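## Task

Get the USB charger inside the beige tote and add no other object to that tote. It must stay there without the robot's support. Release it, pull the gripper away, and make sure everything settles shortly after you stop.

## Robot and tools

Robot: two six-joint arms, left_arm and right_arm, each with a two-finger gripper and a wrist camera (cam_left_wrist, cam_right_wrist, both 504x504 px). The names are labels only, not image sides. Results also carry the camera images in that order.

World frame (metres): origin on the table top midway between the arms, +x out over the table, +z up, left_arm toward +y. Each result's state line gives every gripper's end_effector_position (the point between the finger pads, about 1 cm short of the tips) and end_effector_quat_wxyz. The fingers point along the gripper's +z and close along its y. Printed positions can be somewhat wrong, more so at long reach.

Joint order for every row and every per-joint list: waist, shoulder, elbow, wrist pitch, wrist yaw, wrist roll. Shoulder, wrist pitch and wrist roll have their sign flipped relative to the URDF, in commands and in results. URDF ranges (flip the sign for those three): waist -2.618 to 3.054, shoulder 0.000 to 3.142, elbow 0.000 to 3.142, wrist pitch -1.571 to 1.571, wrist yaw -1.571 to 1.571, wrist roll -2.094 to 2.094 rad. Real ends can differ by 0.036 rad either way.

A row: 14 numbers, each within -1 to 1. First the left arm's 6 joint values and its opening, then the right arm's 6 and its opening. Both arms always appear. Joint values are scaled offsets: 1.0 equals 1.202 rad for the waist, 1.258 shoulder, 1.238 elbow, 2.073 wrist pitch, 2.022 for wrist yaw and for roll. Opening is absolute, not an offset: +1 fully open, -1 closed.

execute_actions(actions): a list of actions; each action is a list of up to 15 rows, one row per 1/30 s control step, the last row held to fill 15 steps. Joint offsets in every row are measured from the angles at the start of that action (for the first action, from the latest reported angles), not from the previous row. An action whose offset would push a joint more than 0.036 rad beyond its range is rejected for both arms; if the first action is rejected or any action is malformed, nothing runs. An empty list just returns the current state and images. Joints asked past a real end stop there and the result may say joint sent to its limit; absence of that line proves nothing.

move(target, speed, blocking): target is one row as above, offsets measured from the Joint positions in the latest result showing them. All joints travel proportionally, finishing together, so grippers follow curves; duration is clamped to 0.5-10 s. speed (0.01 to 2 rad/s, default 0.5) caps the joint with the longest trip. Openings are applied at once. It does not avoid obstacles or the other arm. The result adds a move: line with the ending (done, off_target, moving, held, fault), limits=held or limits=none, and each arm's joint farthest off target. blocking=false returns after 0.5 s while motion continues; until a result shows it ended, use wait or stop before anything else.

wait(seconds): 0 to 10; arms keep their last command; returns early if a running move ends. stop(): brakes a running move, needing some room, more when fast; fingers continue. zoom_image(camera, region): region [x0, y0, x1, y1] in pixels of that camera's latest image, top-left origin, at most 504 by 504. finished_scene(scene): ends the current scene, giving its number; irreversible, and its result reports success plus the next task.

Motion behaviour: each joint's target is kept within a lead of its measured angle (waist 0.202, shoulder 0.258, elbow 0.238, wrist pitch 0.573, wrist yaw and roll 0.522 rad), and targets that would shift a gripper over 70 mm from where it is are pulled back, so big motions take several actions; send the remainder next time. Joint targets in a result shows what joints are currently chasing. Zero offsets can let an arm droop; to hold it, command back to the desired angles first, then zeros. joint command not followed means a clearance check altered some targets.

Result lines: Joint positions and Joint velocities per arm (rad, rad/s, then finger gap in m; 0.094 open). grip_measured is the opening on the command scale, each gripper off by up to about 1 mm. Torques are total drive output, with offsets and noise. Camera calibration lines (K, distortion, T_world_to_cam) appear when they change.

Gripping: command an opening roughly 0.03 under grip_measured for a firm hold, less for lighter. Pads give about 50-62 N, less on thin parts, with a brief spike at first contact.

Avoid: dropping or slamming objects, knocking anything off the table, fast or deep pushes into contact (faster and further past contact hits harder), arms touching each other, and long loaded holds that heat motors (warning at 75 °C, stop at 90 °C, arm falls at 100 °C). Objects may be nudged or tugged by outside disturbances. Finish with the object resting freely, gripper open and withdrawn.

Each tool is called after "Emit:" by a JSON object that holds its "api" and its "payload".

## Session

Emit:
{"api": "execute_actions", "payload": {"actions": []}}

Scene clock: 0.00 s.
left_arm: end_effector_position=(+0.0596, -0.1265, +0.3244) grip_measured=+1.000 end_effector_quat_wxyz=(+0.351, +0.897, -0.024, +0.267) | right_arm: end_effector_position=(+0.2651, -0.3757, +0.1800) grip_measured=+1.000 end_effector_quat_wxyz=(+0.089, -0.441, +0.889, -0.082)
Joint names: [waist, shoulder, elbow, wrist pitch, wrist yaw, wrist roll]
Joint positions: left_arm=[-1.655 -1.532  1.703  0.961 -0.533 -1.773  0.094] | right_arm=[-0.217 -1.43   1.354  1.253 -0.025  1.305  0.094]
Joint velocities: left_arm=[ 0.017 -0.002 -0.002  0.037  0.022 -0.11   0.   ] | right_arm=[ 0.007  0.012  0.007 -0.051 -0.066 -0.037  0.   ]
Joint torques (N m, as the arm reports them, + toward a larger Joint positions number): no reading
Joint targets: left_arm=[-1.655 -1.520 1.713 0.960 -0.534 -1.768] | right_arm=[-0.217 -1.419 1.365 1.251 -0.033 1.304]
camera_calibration (this result's frames):
cam_left_wrist: T_world_to_cam=[[0.261403, 0.696349, -0.668406, 0.299697], [0.477521, 0.508507, 0.716516, -0.170129], [0.838834, -0.506477, -0.199596, 0.0675972], [0, 0, 0, 1]] pos_world=[-0.0538041, -0.0879455, 0.335712]
cam_right_wrist: T_world_to_cam=[[0.607508, -0.769148, 0.198358, -0.487702], [-0.676883, -0.370618, 0.635981, -0.0546969], [-0.415649, -0.520629, -0.745776, 0.153604], [0, 0, 0, 1]] pos_world=[0.323104, -0.315416, 0.24608]

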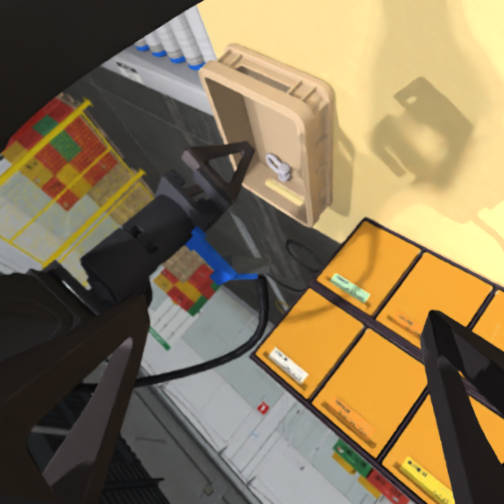

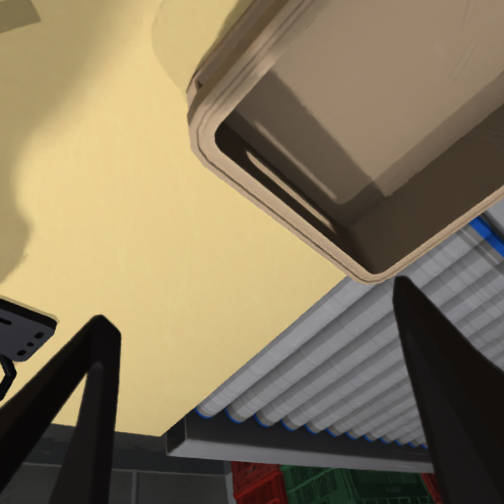

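Emit:
{"api": "move", "payload": {"target": [0.2,0.42,-0.3,0.1,0.26,0.87,1,0,0,0,0,0,0,1], "speed": 1}}

Emit:
{"api": "move", "payload": {"target": [1,0,0,-0.1,0,0,1,0,0.3,0.05,-0.1,0,-0.64,1], "speed": 1}}

Scene clock: 10.73 s.
left_arm: end_effector_position=(+0.0424, +0.0191, +0.2931) grip_measured=+1.000 end_effector_quat_wxyz=(+0.279, +0.613, +0.704, -0.225) | right_arm: end_effector_position=(+0.2651, -0.3757, +0.1800) grip_measured=+1.000 end_effector_quat_wxyz=(+0.089, -0.441, +0.889, -0.082)
Joint names: [waist, shoulder, elbow, wrist pitch, wrist yaw, wrist roll]
Joint positions: left_arm=[-1.424 -1.022  1.342  1.158 -0.014 -0.023  0.094] | right_arm=[-0.217 -1.43   1.354  1.253 -0.025  1.305  0.094]
Joint velocities: left_arm=[-0.007  0.007 -0.007 -0.051 -0.066  0.095  0.   ] | right_arm=[-0.002 -0.007  0.002  0.051  0.037  0.007  0.   ]
Joint torques (N m, as the arm reports them, + toward a larger Joint positions number): left_arm=[ 0.71  3.32  5.84 -1.38  0.01  0.03] | right_arm=[-0.03  4.56  5.43 -0.91 -0.01  0.  ]
Joint targets: left_arm=[-1.414 -1.003 1.332 1.169 -0.007 -0.014] | right_arm=[-0.217 -1.430 1.354 1.253 -0.025 1.305]
move: done; limits=none; left_arm: farthest joint: the shoulder, 0.019 radians from its target (0.528 radians at the start); right_arm: farthest joint: the waist, 0.000 radians from its target (0.000 radians at the start)
camera_calibration (this result's frames):
cam_left_wrist: T_world_to_cam=[[-0.974985, -0.206638, -0.0818811, 0.0796177], [-0.192274, 0.96891, -0.155706, 0.0617231], [0.11151, -0.136067, -0.984404, 0.403347], [0, 0, 0, 1]] pos_world=[0.0445166, 0.01153, 0.413186]
cam_right_wrist: T_world_to_cam=[[0.607508, -0.769148, 0.198358, -0.487702], [-0.676883, -0.370618, 0.635981, -0.0546969], [-0.415649, -0.520629, -0.745776, 0.153604], [0, 0, 0, 1]] pos_world=[0.323104, -0.315416, 0.24608]

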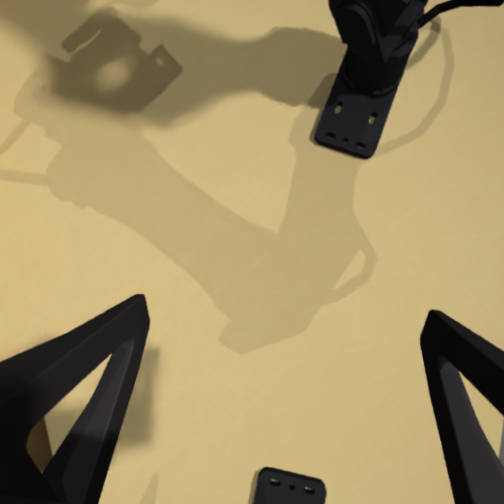

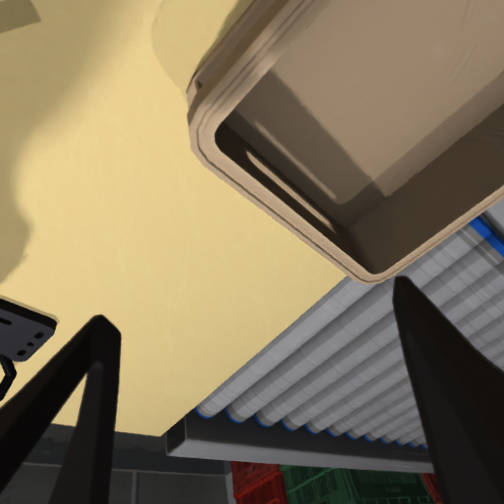

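Scene clock: 12.97 s.
left_arm: end_effector_position=(+0.2845, +0.2170, +0.3258) grip_measured=+1.000 end_effector_quat_wxyz=(+0.439, +0.106, +0.891, -0.037) | right_arm: end_effector_position=(+0.2624, -0.3746, +0.3128) grip_measured=+1.000 end_effector_quat_wxyz=(+0.392, +0.162, +0.903, -0.069)
Joint names: [waist, shoulder, elbow, wrist pitch, wrist yaw, wrist roll]
Joint positions: left_arm=[-0.23  -1.022  1.342  0.978 -0.016 -0.023  0.094] | right_arm=[-0.217 -1.066  1.381  1.067 -0.025  0.019  0.094]
Joint velocities: left_arm=[-0.017  0.037 -0.007 -0.066 -0.051 -0.022  0.   ] | right_arm=[-0.007  0.012 -0.017  0.051 -0.022  0.022  0.   ]
Joint torques (N m, as the arm reports them, + toward a larger Joint positions number): left_arm=[ 0.65  2.02  6.95 -1.91 -0.03 -0.04] | right_arm=[-0.04  2.55  7.95 -2.05  0.   -0.08]
Joint targets: left_arm=[-0.222 -1.022 1.342 0.951 -0.014 -0.023] | right_arm=[-0.217 -1.052 1.416 1.046 -0.025 0.011]
move: off_target (left_arm, right_arm); limits=none; left_arm: farthest joint: the wrist pitch, 0.028 radians from its target (0.208 radians at the start); right_arm: farthest joint: the elbow, 0.035 radians from its target (0.062 radians at the start)
camera_calibration (this result's frames):
cam_left_wrist: T_world_to_cam=[[-0.152273, -0.985708, -0.0720635, 0.29106], [-0.928982, 0.167635, -0.329986, 0.361814], [0.33735, 0.0166978, -0.941231, 0.324049], [0, 0, 0, 1]] pos_world=[0.271122, 0.220836, 0.445374]
cam_right_wrist: T_world_to_cam=[[-0.489389, -0.854234, -0.175453, -0.138698], [-0.870627, 0.490143, 0.0420523, 0.418547], [0.0500746, 0.173334, -0.983589, 0.46422], [0, 0, 0, 1]] pos_world=[0.273275, -0.404093, 0.414667]

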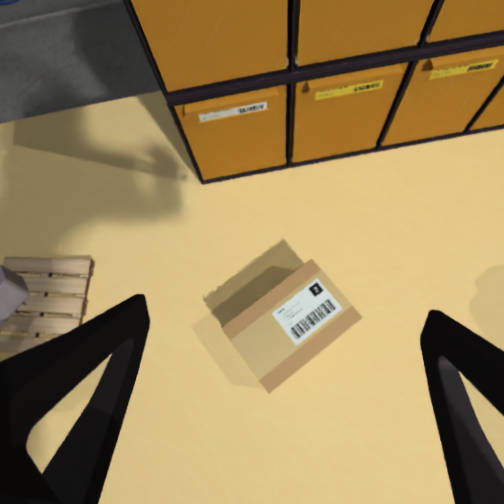

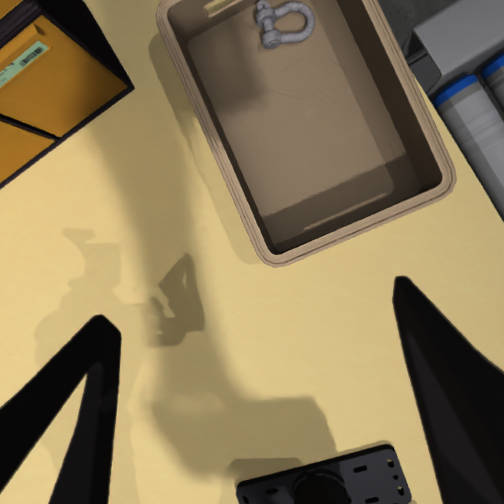

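Emit:
{"api": "move", "payload": {"target": [0.62,-0.15,0.1,0.1,0,0,1,0,0,0,0,0,0,1], "speed": 1}}

Scene clock: 17.40 s.
left_arm: end_effector_position=(+0.2542, +0.4280, +0.2769) grip_measured=+1.000 end_effector_quat_wxyz=(+0.293, -0.236, +0.922, +0.090) | right_arm: end_effector_position=(+0.2624, -0.3746, +0.3128) grip_measured=+1.000 end_effector_quat_wxyz=(+0.392, +0.163, +0.903, -0.069)
Joint names: [waist, shoulder, elbow, wrist pitch, wrist yaw, wrist roll]
Joint positions: left_arm=[ 0.509 -1.21   1.436  1.174 -0.018 -0.023  0.094] | right_arm=[-0.217 -1.066  1.381  1.067 -0.025  0.019  0.094]
Joint velocities: left_arm=[ 0.002  0.012 -0.007 -0.037  0.022  0.037  0.   ] | right_arm=[ 0.007 -0.007 -0.022  0.007  0.081 -0.007  0.   ]
Joint torques (N m, as the arm reports them, + toward a larger Joint positions number): left_arm=[ 0.48  3.68  9.43 -1.2  -0.03 -0.04] | right_arm=[-0.04  1.65  5.34 -1.8  -0.01  0.01]
Joint targets: left_arm=[0.515 -1.211 1.466 1.186 -0.016 -0.023] | right_arm=[-0.217 -1.066 1.381 1.067 -0.025 0.020]
move: off_target (left_arm); limits=none; left_arm: farthest joint: the elbow, 0.030 radians from its target (0.124 radians at the start); right_arm: farthest joint: the waist, 0.000 radians from its target (0.000 radians at the start)
camera_calibration (this result's frames):
cam_left_wrist: T_world_to_cam=[[0.531438, -0.842306, -0.0899667, 0.260639], [-0.84705, -0.529528, -0.045897, 0.481059], [-0.00898057, 0.100598, -0.994887, 0.351642], [0, 0, 0, 1]] pos_world=[0.272125, 0.438898, 0.395372]
cam_right_wrist: T_world_to_cam=[[-0.489595, -0.85406, -0.175723, -0.138494], [-0.870503, 0.490359, 0.0420968, 0.418581], [0.0502143, 0.173578, -0.983539, 0.46426], [0, 0, 0, 1]] pos_world=[0.273258, -0.404123, 0.41466]

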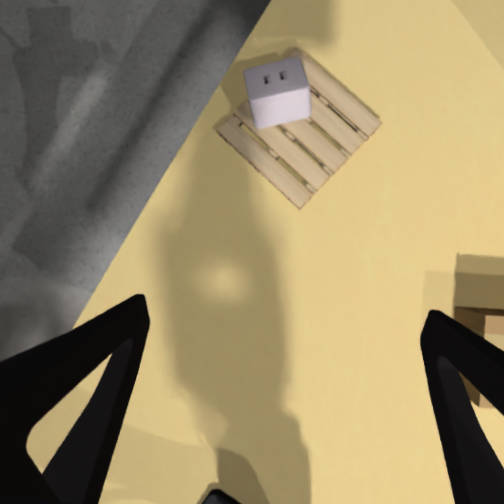

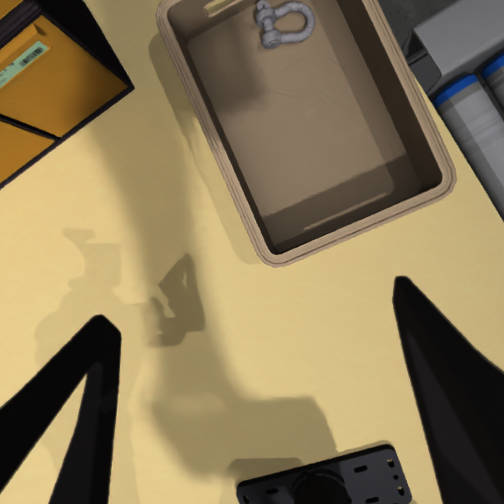

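Emit:
{"api": "move", "payload": {"target": [0.024,-0.74,0.53,0.025,0.01,0.135,1,0,0,0,0,0,0,1], "speed": 0.8}}

Scene clock: 31.07 s.
left_arm: end_effector_position=(+0.4094, +0.5244, +0.1313) grip_measured=+1.000 end_effector_quat_wxyz=(+0.125, -0.377, +0.917, +0.019) | right_arm: end_effector_position=(+0.2624, -0.3746, +0.3128) grip_measured=+1.000 end_effector_quat_wxyz=(+0.392, +0.163, +0.903, -0.069)
Joint names: [waist, shoulder, elbow, wrist pitch, wrist yaw, wrist roll]
Joint positions: left_arm=[ 0.529 -2.165  2.062  1.215 -0.002  0.242  0.094] | right_arm=[-0.217 -1.066  1.381  1.067 -0.025  0.019  0.094]
Joint velocities: left_arm=[ 0.012 -0.012  0.007  0.066  0.037 -0.022  0.   ] | right_arm=[ 0.002  0.002  0.012 -0.022  0.066 -0.007  0.   ]
Joint torques (N m, as the arm reports them, + toward a larger Joint positions number): left_arm=[ 0.62 15.14  9.34 -0.65  0.    0.05] | right_arm=[-0.05  1.66  5.38 -1.8  -0.01  0.  ]
Joint targets: left_arm=[0.538 -2.141 2.092 1.226 0.003 0.250] | right_arm=[-0.217 -1.066 1.381 1.067 -0.025 0.019]
move: off_target (left_arm); limits=none; left_arm: farthest joint: the elbow, 0.030 radians from its target (0.656 radians at the start); right_arm: farthest joint: the waist, 0.000 radians from its target (0.000 radians at the start)
camera_calibration (this result's frames):
cam_left_wrist: T_world_to_cam=[[0.717325, -0.696472, -0.0192735, 0.0844173], [-0.653836, -0.682454, 0.326733, 0.609031], [-0.240714, -0.221772, -0.94492, 0.455907], [0, 0, 0, 1]] pos_world=[0.447395, 0.575537, 0.233432]
cam_right_wrist: T_world_to_cam=[[-0.489595, -0.85406, -0.175723, -0.138494], [-0.870503, 0.490359, 0.0420968, 0.418581], [0.0502143, 0.173578, -0.983539, 0.46426], [0, 0, 0, 1]] pos_world=[0.273258, -0.404123, 0.41466]

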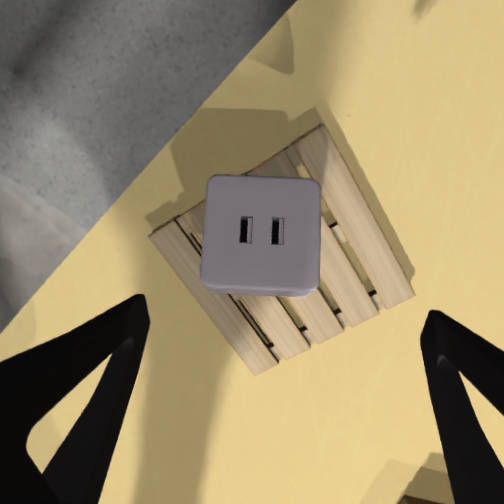

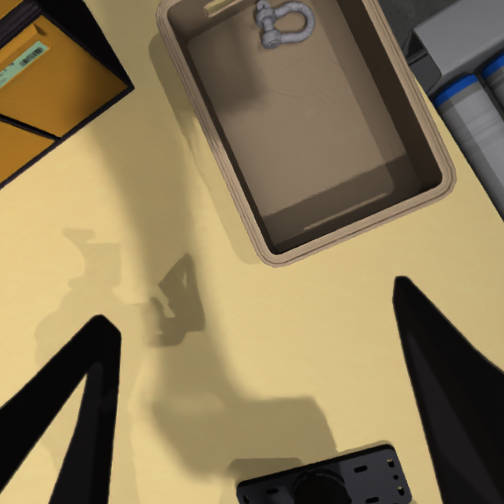

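Emit:
{"api": "move", "payload": {"target": [0.023,-0.025,-0.195,-0.162,0,0,1,0,0,0,0,0,0,1], "speed": 0.3}}

Scene clock: 43.67 s.
left_arm: end_effector_position=(+0.4195, +0.5417, +0.0599) grip_measured=+1.000 end_effector_quat_wxyz=(+0.143, -0.385, +0.911, +0.024) | right_arm: end_effector_position=(+0.2624, -0.3746, +0.3128) grip_measured=+1.000 end_effector_quat_wxyz=(+0.392, +0.163, +0.903, -0.069)
Joint names: [waist, shoulder, elbow, wrist pitch, wrist yaw, wrist roll]
Joint positions: left_arm=[ 0.549 -2.203  1.829  0.905 -0.002  0.243  0.094] | right_arm=[-0.217 -1.066  1.381  1.067 -0.025  0.019  0.094]
Joint velocities: left_arm=[ 0.017  0.007  0.002 -0.022 -0.022 -0.007  0.   ] | right_arm=[-0.002 -0.002 -0.012  0.037 -0.037 -0.022  0.   ]
Joint torques (N m, as the arm reports them, + toward a larger Joint positions number): left_arm=[ 0.63 14.24  6.25 -1.02 -0.05 -0.04] | right_arm=[-0.02  1.66  5.35 -1.81 -0.01  0.  ]
Joint targets: left_arm=[0.557 -2.196 1.821 0.879 -0.002 0.242] | right_arm=[-0.217 -1.066 1.381 1.067 -0.025 0.019]
move: off_target (left_arm); limits=none; left_arm: farthest joint: the wrist pitch, 0.026 radians from its target (0.336 radians at the start); right_arm: farthest joint: the waist, 0.000 radians from its target (0.000 radians at the start)
camera_calibration (this result's frames):
cam_left_wrist: T_world_to_cam=[[0.731458, -0.681826, -0.00907365, 0.0733608], [-0.650397, -0.701614, 0.291068, 0.661861], [-0.204824, -0.207002, -0.956659, 0.372355], [0, 0, 0, 1]] pos_world=[0.45308, 0.591469, 0.164236]
cam_right_wrist: T_world_to_cam=[[-0.489595, -0.85406, -0.175723, -0.138494], [-0.870503, 0.490359, 0.0420968, 0.418581], [0.0502143, 0.173578, -0.983539, 0.46426], [0, 0, 0, 1]] pos_world=[0.273258, -0.404123, 0.41466]

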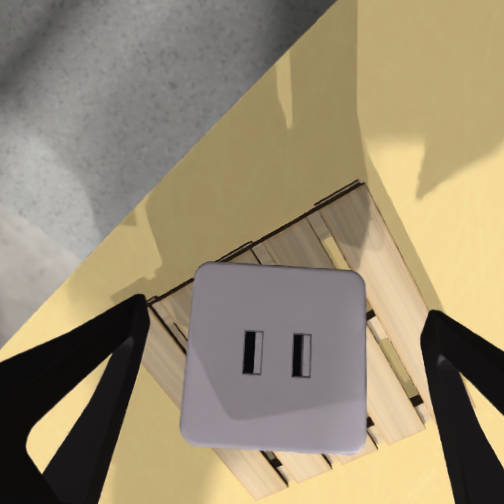

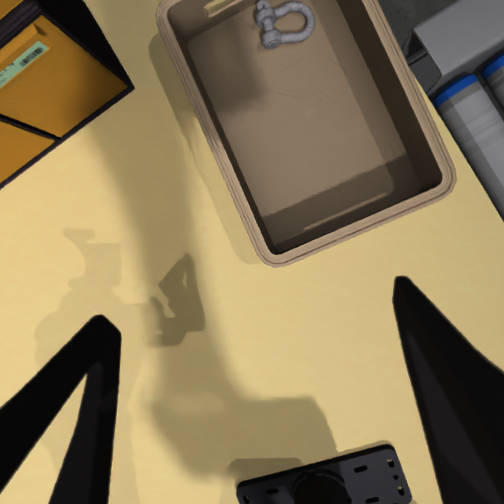

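Emit:
{"api": "move", "payload": {"target": [0.006,-0.028,0.005,0,0,0,0.5,0,0,0,0,0,0,1], "speed": 0.1}}

Emit:
{"api": "move", "payload": {"target": [0,0,0.005,0,0,0,-0.05,0,0,0,0,0,0,1]}}

Scene clock: 48.00 s.
left_arm: end_effector_position=(+0.4173, +0.5402, +0.0407) grip_measured=+0.502 end_effector_quat_wxyz=(+0.124, -0.386, +0.914, +0.020) | right_arm: end_effector_position=(+0.2624, -0.3746, +0.3128) grip_measured=+1.000 end_effector_quat_wxyz=(+0.392, +0.163, +0.903, -0.069)
Joint names: [waist, shoulder, elbow, wrist pitch, wrist yaw, wrist roll]
Joint positions: left_arm=[ 0.549 -2.243  1.829  0.905 -0.002  0.243  0.071] | right_arm=[-0.217 -1.066  1.381  1.067 -0.025  0.019  0.094]
Joint velocities: left_arm=[-0.007 -0.007  0.002 -0.022 -0.037  0.066  0.   ] | right_arm=[-0.002  0.012 -0.007  0.037 -0.051  0.022  0.   ]
Joint torques (N m, as the arm reports them, + toward a larger Joint positions number): left_arm=[ 0.54 14.3   7.45 -0.74 -0.04 -0.04] | right_arm=[-0.04  1.65  5.35 -1.8   0.    0.  ]
Joint targets: left_arm=[0.556 -2.238 1.835 0.905 -0.002 0.243] | right_arm=[-0.217 -1.066 1.381 1.067 -0.025 0.019]
move: done; limits=none; left_arm: farthest joint: the waist, 0.008 radians from its target (0.008 radians at the start); right_arm: farthest joint: the waist, 0.000 radians from its target (0.000 radians at the start)
camera_calibration (this result's frames):
cam_left_wrist: T_world_to_cam=[[0.730972, -0.682129, -0.0194781, 0.0746722], [-0.639878, -0.695057, 0.327799, 0.655557], [-0.23714, -0.227149, -0.944547, 0.37708], [0, 0, 0, 1]] pos_world=[0.454314, 0.592239, 0.142733]
cam_right_wrist: T_world_to_cam=[[-0.489595, -0.85406, -0.175723, -0.138494], [-0.870503, 0.490359, 0.0420968, 0.418581], [0.0502143, 0.173578, -0.983539, 0.46426], [0, 0, 0, 1]] pos_world=[0.273258, -0.404123, 0.41466]

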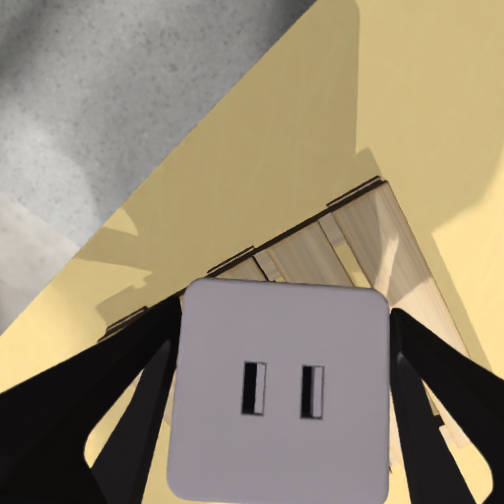

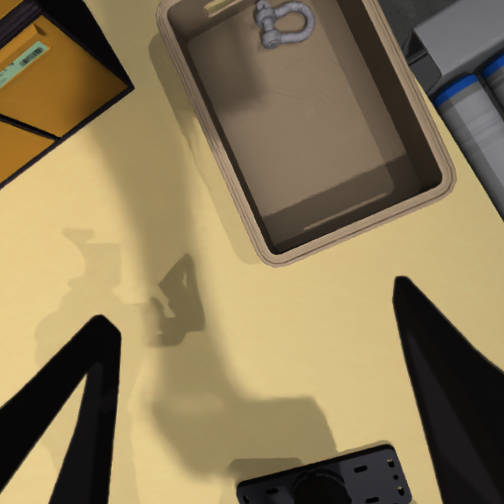

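Scene clock: 48.70 s.
left_arm: end_effector_position=(+0.4172, +0.5402, +0.0405) grip_measured=+0.188 end_effector_quat_wxyz=(+0.124, -0.387, +0.914, +0.020) | right_arm: end_effector_position=(+0.2624, -0.3746, +0.3128) grip_measured=+1.000 end_effector_quat_wxyz=(+0.392, +0.163, +0.903, -0.069)
Joint names: [waist, shoulder, elbow, wrist pitch, wrist yaw, wrist roll]
Joint positions: left_arm=[ 0.549 -2.244  1.829  0.905 -0.002  0.243  0.056] | right_arm=[-0.217 -1.066  1.381  1.067 -0.025  0.019  0.094]
Joint velocities: left_arm=[ 0.007  0.007  0.002  0.037 -0.11   0.037 -0.   ] | right_arm=[-0.002 -0.002 -0.007 -0.007 -0.037 -0.022  0.   ]
Joint torques (N m, as the arm reports them, + toward a larger Joint positions number): left_arm=[-0.03 13.97  7.43 -0.75 -0.04 -0.04] | right_arm=[-0.05  1.65  5.35 -1.8   0.    0.01]
Joint targets: left_arm=[0.549 -2.243 1.835 0.905 -0.001 0.243] | right_arm=[-0.217 -1.066 1.381 1.067 -0.025 0.019]
move: done; limits=none; left_arm: farthest joint: the elbow, 0.006 radians from its target (0.006 radians at the start); right_arm: farthest joint: the waist, 0.000 radians from its target (0.000 radians at the start)
camera_calibration (this result's frames):
cam_left_wrist: T_world_to_cam=[[0.730966, -0.682133, -0.0195771, 0.0746851], [-0.639772, -0.69499, 0.328147, 0.655495], [-0.237446, -0.227339, -0.944424, 0.377125], [0, 0, 0, 1]] pos_world=[0.454322, 0.592243, 0.142529]
cam_right_wrist: T_world_to_cam=[[-0.489595, -0.85406, -0.175723, -0.138494], [-0.870503, 0.490359, 0.0420968, 0.418581], [0.0502143, 0.173578, -0.983539, 0.46426], [0, 0, 0, 1]] pos_world=[0.273258, -0.404123, 0.41466]

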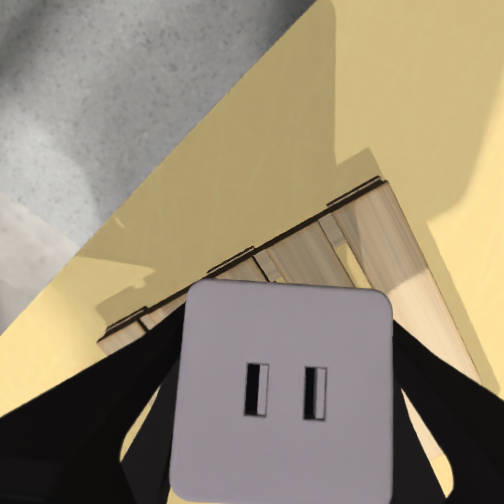

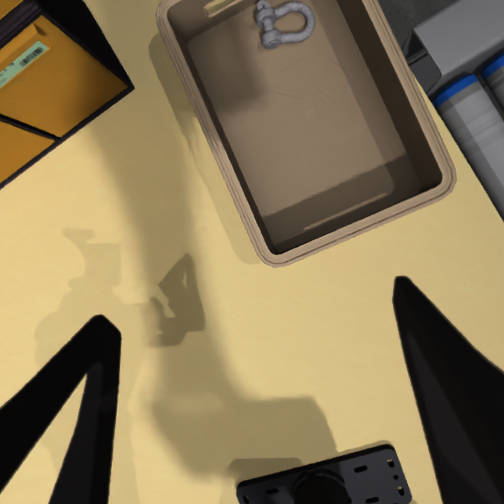

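Emit:
{"api": "move", "payload": {"target": [0,0.305,0.055,0.205,0,0,0.13,0,0,0,0,0,0,1], "speed": 0.5}}

Emit:
{"api": "move", "payload": {"target": [-1,0.006,0.02,0,0,0,0.13,0,0,0,0,0,0,1], "speed": 0.8}}

Emit:
{"api": "move", "payload": {"target": [-0.17,-0.03,-0.44,-0.29,0,0,0.13,0,0,0,0,0,0,1], "speed": 0.5}}

Scene clock: 77.77 s.
left_arm: end_effector_position=(+0.3407, +0.4925, +0.1885) grip_measured=+0.188 end_effector_quat_wxyz=(+0.121, -0.387, +0.914, +0.020) | right_arm: end_effector_position=(+0.2624, -0.3746, +0.3128) grip_measured=+1.000 end_effector_quat_wxyz=(+0.392, +0.163, +0.903, -0.069)
Joint names: [waist, shoulder, elbow, wrist pitch, wrist yaw, wrist roll]
Joint positions: left_arm=[ 0.549 -1.875  1.871  1.322 -0.002  0.243  0.056] | right_arm=[-0.217 -1.066  1.381  1.067 -0.025  0.019  0.094]
Joint velocities: left_arm=[ 0.007  0.012 -0.007  0.007 -0.007  0.051  0.   ] | right_arm=[ 0.027 -0.002 -0.002  0.022  0.022 -0.007  0.   ]
Joint torques (N m, as the arm reports them, + toward a larger Joint positions number): left_arm=[-0.03 11.6   9.02 -0.66 -0.04 -0.05] | right_arm=[-0.04  1.65  5.36 -1.8   0.    0.01]
Joint targets: left_arm=[0.549 -1.860 1.897 1.330 -0.002 0.243] | right_arm=[-0.217 -1.066 1.381 1.067 -0.025 0.019]
move: off_target (left_arm); limits=none; left_arm: farthest joint: the elbow, 0.026 radians from its target (0.068 radians at the start); right_arm: farthest joint: the waist, 0.000 radians from its target (0.000 radians at the start)
camera_calibration (this result's frames):
cam_left_wrist: T_world_to_cam=[[0.730861, -0.682199, -0.0211601, 0.101333], [-0.638058, -0.693922, 0.333698, 0.522712], [-0.242332, -0.230386, -0.942442, 0.490629], [0, 0, 0, 1]] pos_world=[0.378355, 0.544884, 0.290105]
cam_right_wrist: T_world_to_cam=[[-0.489595, -0.85406, -0.175723, -0.138494], [-0.870503, 0.490359, 0.0420968, 0.418581], [0.0502143, 0.173578, -0.983539, 0.46426], [0, 0, 0, 1]] pos_world=[0.273258, -0.404123, 0.41466]

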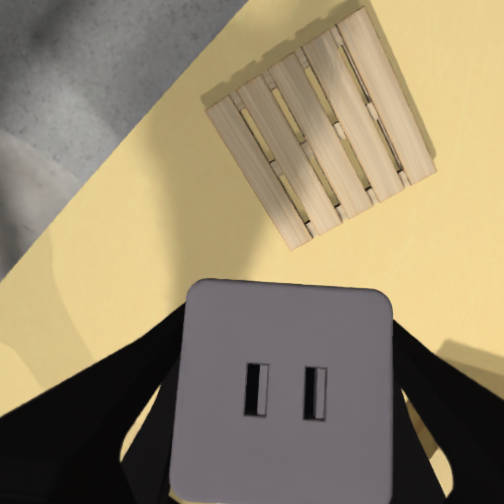

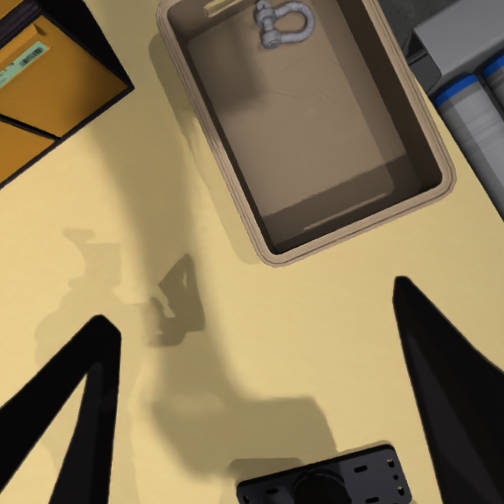

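Scene clock: 79.80 s.
left_arm: end_effector_position=(+0.3199, +0.0317, +0.1861) grip_measured=+0.187 end_effector_quat_wxyz=(+0.106, +0.202, +0.972, -0.054) | right_arm: end_effector_position=(+0.2624, -0.3746, +0.3128) grip_measured=+1.000 end_effector_quat_wxyz=(+0.392, +0.163, +0.903, -0.069)
Joint names: [waist, shoulder, elbow, wrist pitch, wrist yaw, wrist roll]
Joint positions: left_arm=[-0.661 -1.881  1.871  1.322  0.006  0.243  0.056] | right_arm=[-0.217 -1.066  1.381  1.067 -0.025  0.019  0.094]
Joint velocities: left_arm=[-0.007  0.012 -0.002  0.022 -0.007 -0.007  0.   ] | right_arm=[-0.022  0.012  0.012 -0.037  0.066 -0.037  0.   ]
Joint torques (N m, as the arm reports them, + toward a larger Joint positions number): left_arm=[ 0.59 11.6   8.86 -0.73 -0.1  -0.03] | right_arm=[-0.03  1.64  5.34 -1.8  -0.01  0.  ]
Joint targets: left_arm=[-0.654 -1.868 1.896 1.322 -0.002 0.243] | right_arm=[-0.217 -1.066 1.381 1.067 -0.025 0.019]
move: off_target (left_arm); limits=none; left_arm: farthest joint: the elbow, 0.025 radians from its target (0.025 radians at the start); right_arm: farthest joint: the waist, 0.000 radians from its target (0.000 radians at the start)
camera_calibration (this result's frames):
cam_left_wrist: T_world_to_cam=[[-0.381816, -0.924107, -0.015583, 0.164672], [-0.870812, 0.354044, 0.341085, 0.23029], [-0.309682, 0.143802, -0.939903, 0.386415], [0, 0, 0, 1]] pos_world=[0.383079, 0.0150751, 0.287211]
cam_right_wrist: T_world_to_cam=[[-0.489595, -0.85406, -0.175723, -0.138494], [-0.870503, 0.490359, 0.0420968, 0.418581], [0.0502143, 0.173578, -0.983539, 0.46426], [0, 0, 0, 1]] pos_world=[0.273258, -0.404123, 0.41466]

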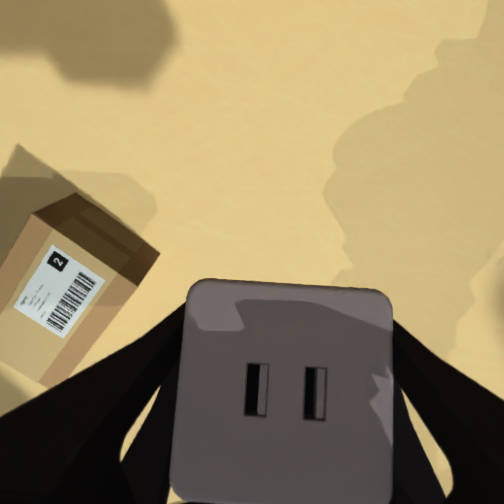

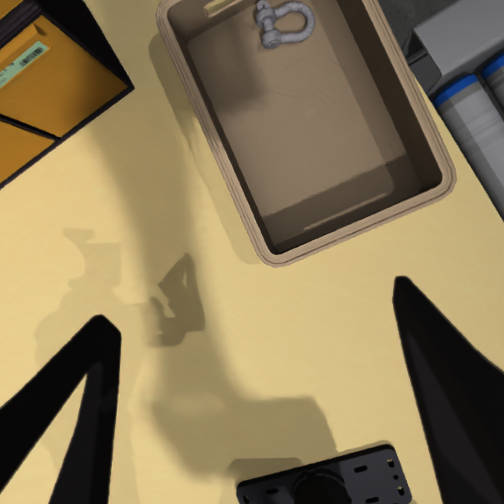

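Scene clock: 81.80 s.
left_arm: end_effector_position=(+0.2634, -0.0257, +0.0340) grip_measured=+0.187 end_effector_quat_wxyz=(+0.092, +0.298, +0.948, -0.060) | right_arm: end_effector_position=(+0.2624, -0.3746, +0.3128) grip_measured=+1.000 end_effector_quat_wxyz=(+0.392, +0.163, +0.903, -0.069)
Joint names: [waist, shoulder, elbow, wrist pitch, wrist yaw, wrist roll]
Joint positions: left_arm=[-0.861 -1.931  1.329  0.75   0.006  0.243  0.056] | right_arm=[-0.217 -1.066  1.381  1.067 -0.025  0.019  0.094]
Joint velocities: left_arm=[-0.007  0.012  0.007 -0.037 -0.037  0.095 -0.001] | right_arm=[-0.002 -0.012  0.002 -0.066 -0.022 -0.051  0.   ]
Joint torques (N m, as the arm reports them, + toward a larger Joint positions number): left_arm=[-0.4  11.71  6.35 -0.95 -0.04 -0.04] | right_arm=[-0.04  1.65  5.36 -1.8   0.    0.  ]
Joint targets: left_arm=[-0.865 -1.919 1.326 0.720 0.006 0.243] | right_arm=[-0.217 -1.066 1.381 1.067 -0.025 0.019]
move: off_target (left_arm); limits=none; left_arm: farthest joint: the wrist pitch, 0.029 radians from its target (0.601 radians at the start); right_arm: farthest joint: the waist, 0.000 radians from its target (0.000 radians at the start)
camera_calibration (this result's frames):
cam_left_wrist: T_world_to_cam=[[-0.557628, -0.829833, -0.020686, 0.136672], [-0.778796, 0.514383, 0.359008, 0.232558], [-0.287276, 0.216303, -0.933105, 0.229953], [0, 0, 0, 1]] pos_world=[0.323388, -0.0559485, 0.133907]
cam_right_wrist: T_world_to_cam=[[-0.489595, -0.85406, -0.175723, -0.138494], [-0.870503, 0.490359, 0.0420968, 0.418581], [0.0502143, 0.173578, -0.983539, 0.46426], [0, 0, 0, 1]] pos_world=[0.273258, -0.404123, 0.41466]

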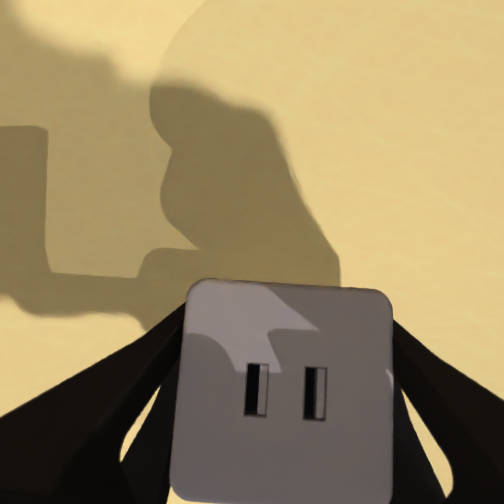

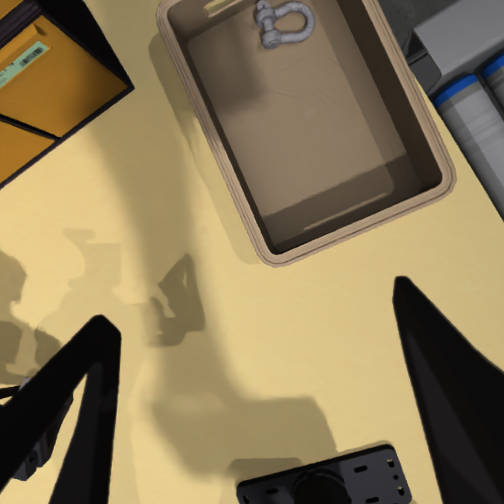

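Emit:
{"api": "move", "payload": {"target": [0,-0.03,0,-0.022,0,0,0.13,0,0,0,0,0,0,1], "speed": 0.05}}

Scene clock: 86.10 s.
left_arm: end_effector_position=(+0.2632, -0.0254, +0.0249) grip_measured=+0.187 end_effector_quat_wxyz=(+0.085, +0.299, +0.949, -0.055) | right_arm: end_effector_position=(+0.2624, -0.3746, +0.3128) grip_measured=+1.000 end_effector_quat_wxyz=(+0.392, +0.163, +0.903, -0.069)
Joint names: [waist, shoulder, elbow, wrist pitch, wrist yaw, wrist roll]
Joint positions: left_arm=[-0.861 -1.955  1.329  0.742  0.006  0.243  0.056] | right_arm=[-0.217 -1.066  1.381  1.067 -0.025  0.019  0.094]
Joint velocities: left_arm=[ 0.002  0.027 -0.012  0.037  0.081  0.066 -0.   ] | right_arm=[-0.007 -0.012  0.007  0.037  0.022 -0.007  0.   ]
Joint torques (N m, as the arm reports them, + toward a larger Joint positions number): left_arm=[-0.05  9.88  6.54 -1.01 -0.05 -0.04] | right_arm=[-0.03  1.66  5.35 -1.8  -0.01  0.01]
Joint targets: left_arm=[-0.861 -1.969 1.329 0.704 0.006 0.243] | right_arm=[-0.217 -1.066 1.381 1.067 -0.025 0.019]
move: off_target (left_arm); limits=none; left_arm: farthest joint: the wrist pitch, 0.038 radians from its target (0.045 radians at the start); right_arm: farthest joint: the waist, 0.000 radians from its target (0.000 radians at the start)
camera_calibration (this result's frames):
cam_left_wrist: T_world_to_cam=[[-0.557887, -0.829537, -0.0250956, 0.136762], [-0.774649, 0.509647, 0.374404, 0.233904], [-0.297792, 0.228316, -0.926926, 0.22426], [0, 0, 0, 1]] pos_world=[0.324274, -0.0569611, 0.12373]
cam_right_wrist: T_world_to_cam=[[-0.489595, -0.85406, -0.175723, -0.138494], [-0.870503, 0.490359, 0.0420968, 0.418581], [0.0502143, 0.173578, -0.983539, 0.46426], [0, 0, 0, 1]] pos_world=[0.273258, -0.404123, 0.41466]

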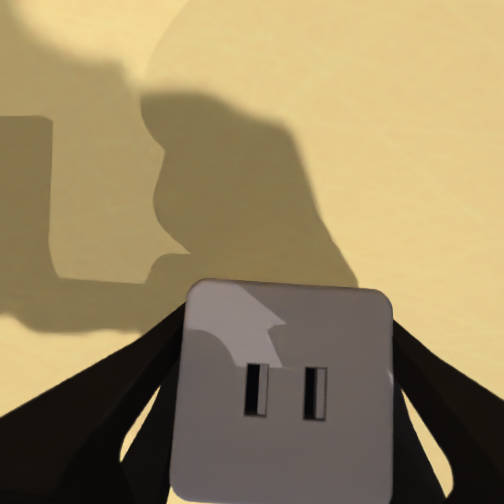

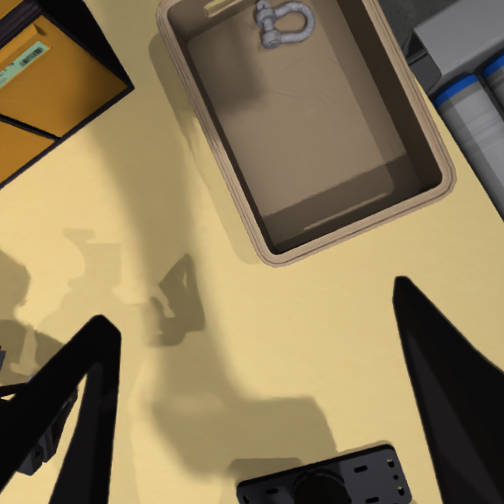

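Emit:
{"api": "move", "payload": {"target": [0,0,0,0,0,0,1,0,0,0,0,0,0,1]}}

Emit:
{"api": "move", "payload": {"target": [0,0.2,0.15,0.15,0,0,1,0,0,0,0,0,0,1], "speed": 0.6}}

Emit:
{"api": "move", "payload": {"target": [0.9,0.5,-0.1,0.05,0,0,1,0.3,0,0,0,0,0,1], "speed": 1}}

Emit:
{"api": "move", "payload": {"target": [0,0,0,0,0,0,1,0.64,-0.545,0.095,0.022,0.012,0.105,1], "speed": 0.8}}

Scene clock: 102.93 s.
left_arm: end_effector_position=(+0.2631, -0.0254, +0.0249) grip_measured=+1.000 end_effector_quat_wxyz=(+0.084, +0.299, +0.949, -0.055) | right_arm: end_effector_position=(+0.2624, -0.3746, +0.3128) grip_measured=+1.000 end_effector_quat_wxyz=(+0.392, +0.163, +0.903, -0.069)
Joint names: [waist, shoulder, elbow, wrist pitch, wrist yaw, wrist roll]
Joint positions: left_arm=[-0.861 -1.955  1.329  0.743  0.006  0.243  0.094] | right_arm=[-0.217 -1.066  1.381  1.067 -0.025  0.019  0.094]
Joint velocities: left_arm=[-0.017  0.002  0.017 -0.007 -0.051  0.037  0.   ] | right_arm=[-0.002 -0.012 -0.012  0.037 -0.037 -0.066  0.   ]
Joint torques (N m, as the arm reports them, + toward a larger Joint positions number): left_arm=[-0.04 10.93  6.6  -0.66 -0.03 -0.03] | right_arm=[-0.05  1.66  5.34 -1.8  -0.01  0.  ]
Joint targets: left_arm=[-0.861 -1.955 1.329 0.743 0.006 0.243] | right_arm=[-0.217 -1.066 1.381 1.067 -0.025 0.019]
move: done; limits=none; left_arm: farthest joint: the wrist pitch, 0.001 radians from its target (0.000 radians at the start); right_arm: farthest joint: the waist, 0.000 radians from its target (0.000 radians at the start)
camera_calibration (this result's frames):
cam_left_wrist: T_world_to_cam=[[-0.557964, -0.829494, -0.0248324, 0.136735], [-0.774411, 0.509691, 0.374838, 0.233738], [-0.298268, 0.228376, -0.926758, 0.224326], [0, 0, 0, 1]] pos_world=[0.324212, -0.0569446, 0.123678]
cam_right_wrist: T_world_to_cam=[[-0.489595, -0.85406, -0.175723, -0.138494], [-0.870503, 0.490359, 0.0420968, 0.418581], [0.0502143, 0.173578, -0.983539, 0.46426], [0, 0, 0, 1]] pos_world=[0.273258, -0.404123, 0.41466]

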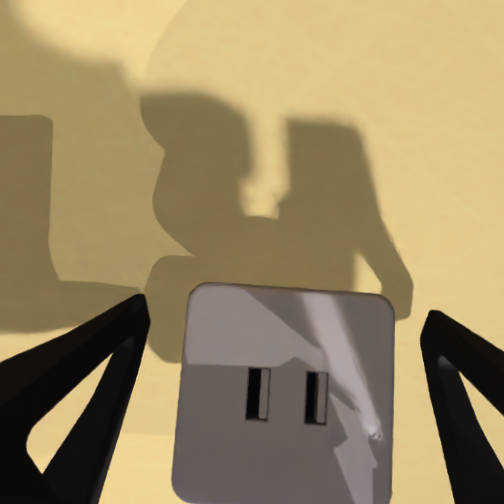

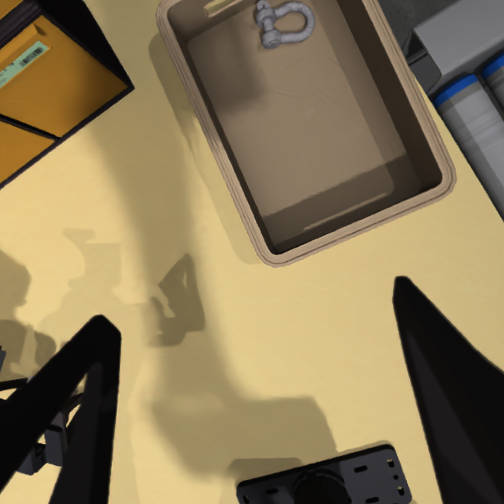

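Scene clock: 104.27 s.
left_arm: end_effector_position=(+0.2520, -0.0127, +0.1503) grip_measured=+1.000 end_effector_quat_wxyz=(+0.132, +0.297, +0.942, -0.084) | right_arm: end_effector_position=(+0.2624, -0.3746, +0.3128) grip_measured=+1.000 end_effector_quat_wxyz=(+0.392, +0.163, +0.903, -0.069)
Joint names: [waist, shoulder, elbow, wrist pitch, wrist yaw, wrist roll]
Joint positions: left_arm=[-0.861 -1.71   1.495  1.041  0.006  0.243  0.094] | right_arm=[-0.217 -1.066  1.381  1.067 -0.025  0.019  0.094]
Joint velocities: left_arm=[-0.002 -0.002  0.012 -0.022 -0.051  0.066  0.   ] | right_arm=[-0.017  0.027  0.002 -0.007 -0.022  0.007  0.   ]
Joint torques (N m, as the arm reports them, + toward a larger Joint positions number): left_arm=[-0.04  9.61  8.74 -0.74 -0.04 -0.04] | right_arm=[-0.03  1.65  5.36 -1.8   0.    0.  ]
Joint targets: left_arm=[-0.861 -1.704 1.515 1.054 0.006 0.243] | right_arm=[-0.217 -1.066 1.381 1.067 -0.025 0.019]
move: done; limits=none; left_arm: farthest joint: the elbow, 0.019 radians from its target (0.185 radians at the start); right_arm: farthest joint: the waist, 0.000 radians from its target (0.000 radians at the start)
camera_calibration (this result's frames):
cam_left_wrist: T_world_to_cam=[[-0.557198, -0.830368, 0.00433545, 0.139568], [-0.798551, 0.537265, 0.271408, 0.19373], [-0.227698, 0.147766, -0.962455, 0.320856], [0, 0, 0, 1]] pos_world=[0.305529, -0.0356034, 0.255624]
cam_right_wrist: T_world_to_cam=[[-0.489595, -0.85406, -0.175723, -0.138494], [-0.870503, 0.490359, 0.0420968, 0.418581], [0.0502143, 0.173578, -0.983539, 0.46426], [0, 0, 0, 1]] pos_world=[0.273258, -0.404123, 0.41466]

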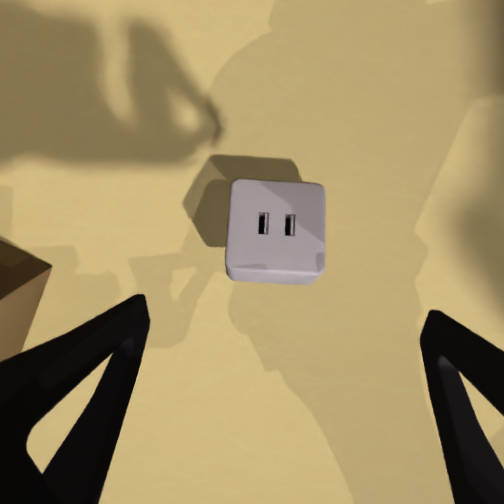

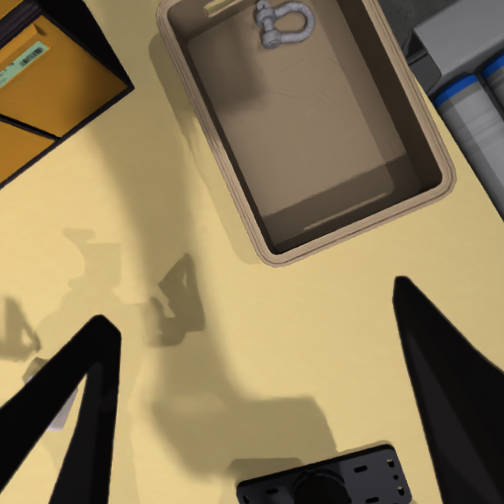

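Scene clock: 106.03 s.
left_arm: end_effector_position=(+0.2720, +0.3395, +0.2948) grip_measured=+1.000 end_effector_quat_wxyz=(+0.356, -0.214, +0.910, -0.006) | right_arm: end_effector_position=(+0.2816, -0.2763, +0.3128) grip_measured=+1.000 end_effector_quat_wxyz=(+0.398, +0.003, +0.917, +0.000)
Joint names: [waist, shoulder, elbow, wrist pitch, wrist yaw, wrist roll]
Joint positions: left_arm=[ 0.213 -1.091  1.382  1.134  0.005  0.243  0.094] | right_arm=[ 0.132 -1.066  1.381  1.067 -0.025  0.019  0.094]
Joint velocities: left_arm=[-0.027 -0.007  0.002  0.007  0.007  0.037  0.   ] | right_arm=[-0.002 -0.007 -0.007  0.007 -0.022 -0.007  0.   ]
Joint torques (N m, as the arm reports them, + toward a larger Joint positions number): left_arm=[ 0.6   3.38  5.97 -1.36 -0.02 -0.04] | right_arm=[ 0.99  1.65  5.34 -1.81 -0.01  0.  ]
Joint targets: left_arm=[0.221 -1.081 1.371 1.145 0.007 0.243] | right_arm=[0.144 -1.066 1.381 1.067 -0.025 0.019]
move: done; limits=none; left_arm: farthest joint: the shoulder, 0.010 radians from its target (0.629 radians at the start); right_arm: farthest joint: the waist, 0.011 radians from its target (0.361 radians at the start)
camera_calibration (this result's frames):
cam_left_wrist: T_world_to_cam=[[0.442723, -0.890394, 0.105808, 0.161054], [-0.882531, -0.453568, -0.12416, 0.457076], [0.158543, -0.0384101, -0.986605, 0.377697], [0, 0, 0, 1]] pos_world=[0.2722, 0.365224, 0.412348]
cam_right_wrist: T_world_to_cam=[[-0.167608, -0.970066, -0.175723, -0.16784], [-0.985778, 0.162697, 0.0420968, 0.32898], [-0.0122471, 0.18028, -0.983539, 0.465667], [0, 0, 0, 1]] pos_world=[0.301873, -0.30029, 0.41466]

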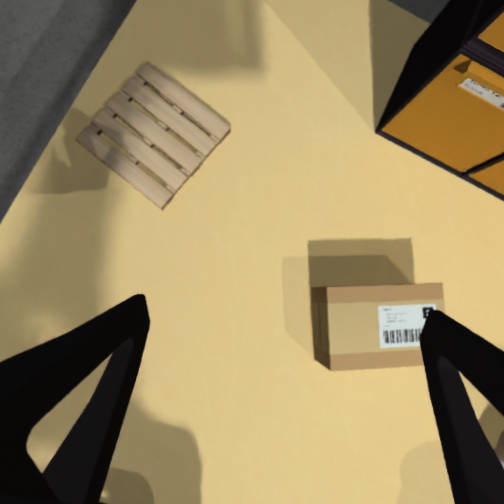

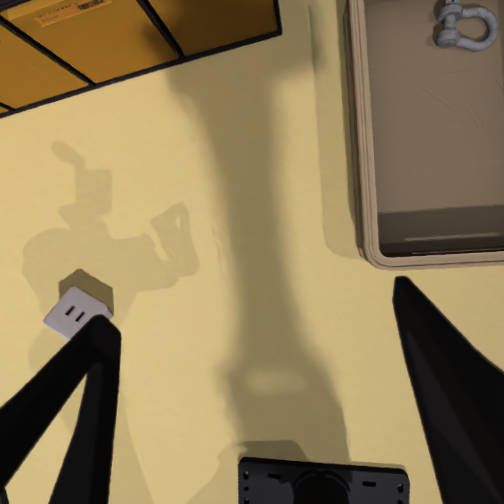

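Scene clock: 107.67 s.
left_arm: end_effector_position=(+0.2720, +0.3395, +0.2948) grip_measured=+1.000 end_effector_quat_wxyz=(+0.356, -0.214, +0.910, -0.006) | right_arm: end_effector_position=(+0.2589, -0.0275, +0.1118) grip_measured=+1.000 end_effector_quat_wxyz=(+0.069, -0.459, +0.885, +0.024)
Joint names: [waist, shoulder, elbow, wrist pitch, wrist yaw, wrist roll]
Joint positions: left_arm=[ 0.213 -1.091  1.382  1.134  0.005  0.243  0.094] | right_arm=[ 0.904 -1.772  1.454  1.106 -0.011  0.221  0.094]
Joint velocities: left_arm=[-0.012  0.012  0.007 -0.007 -0.007 -0.007  0.   ] | right_arm=[-0.017  0.002  0.012 -0.037  0.037 -0.066  0.   ]
Joint torques (N m, as the arm reports them, + toward a larger Joint positions number): left_arm=[-0.04  2.52  6.82 -1.46 -0.04 -0.04] | right_arm=[-0.43  8.7   8.55 -0.68  0.07  0.11]
Joint targets: left_arm=[0.213 -1.091 1.382 1.134 0.005 0.243] | right_arm=[0.902 -1.752 1.499 1.113 -0.000 0.231]
move: off_target (right_arm); limits=none; left_arm: farthest joint: the waist, 0.000 radians from its target (0.000 radians at the start); right_arm: farthest joint: the elbow, 0.045 radians from its target (0.118 radians at the start)
camera_calibration (this result's frames):
cam_left_wrist: T_world_to_cam=[[0.442723, -0.890394, 0.105808, 0.161054], [-0.882531, -0.453568, -0.12416, 0.457076], [0.158543, -0.0384101, -0.986605, 0.377697], [0, 0, 0, 1]] pos_world=[0.2722, 0.365224, 0.412348]
cam_right_wrist: T_world_to_cam=[[0.65805, -0.752864, -0.0128608, -0.191564], [-0.570205, -0.509404, 0.644496, 0.0811395], [-0.491769, -0.416777, -0.7645, 0.306096], [0, 0, 0, 1]] pos_world=[0.322853, 0.0246854, 0.179253]

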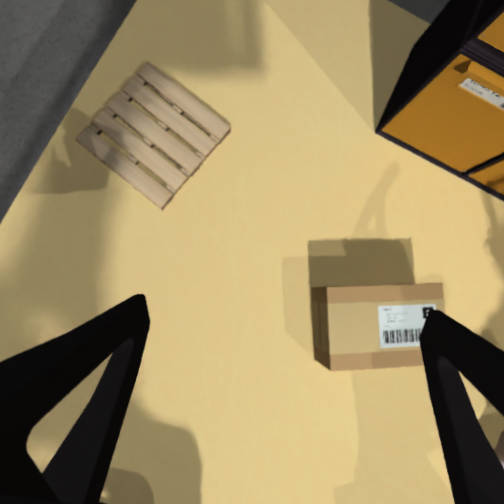

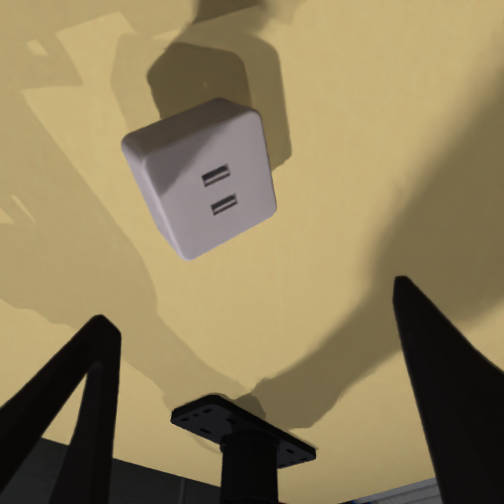

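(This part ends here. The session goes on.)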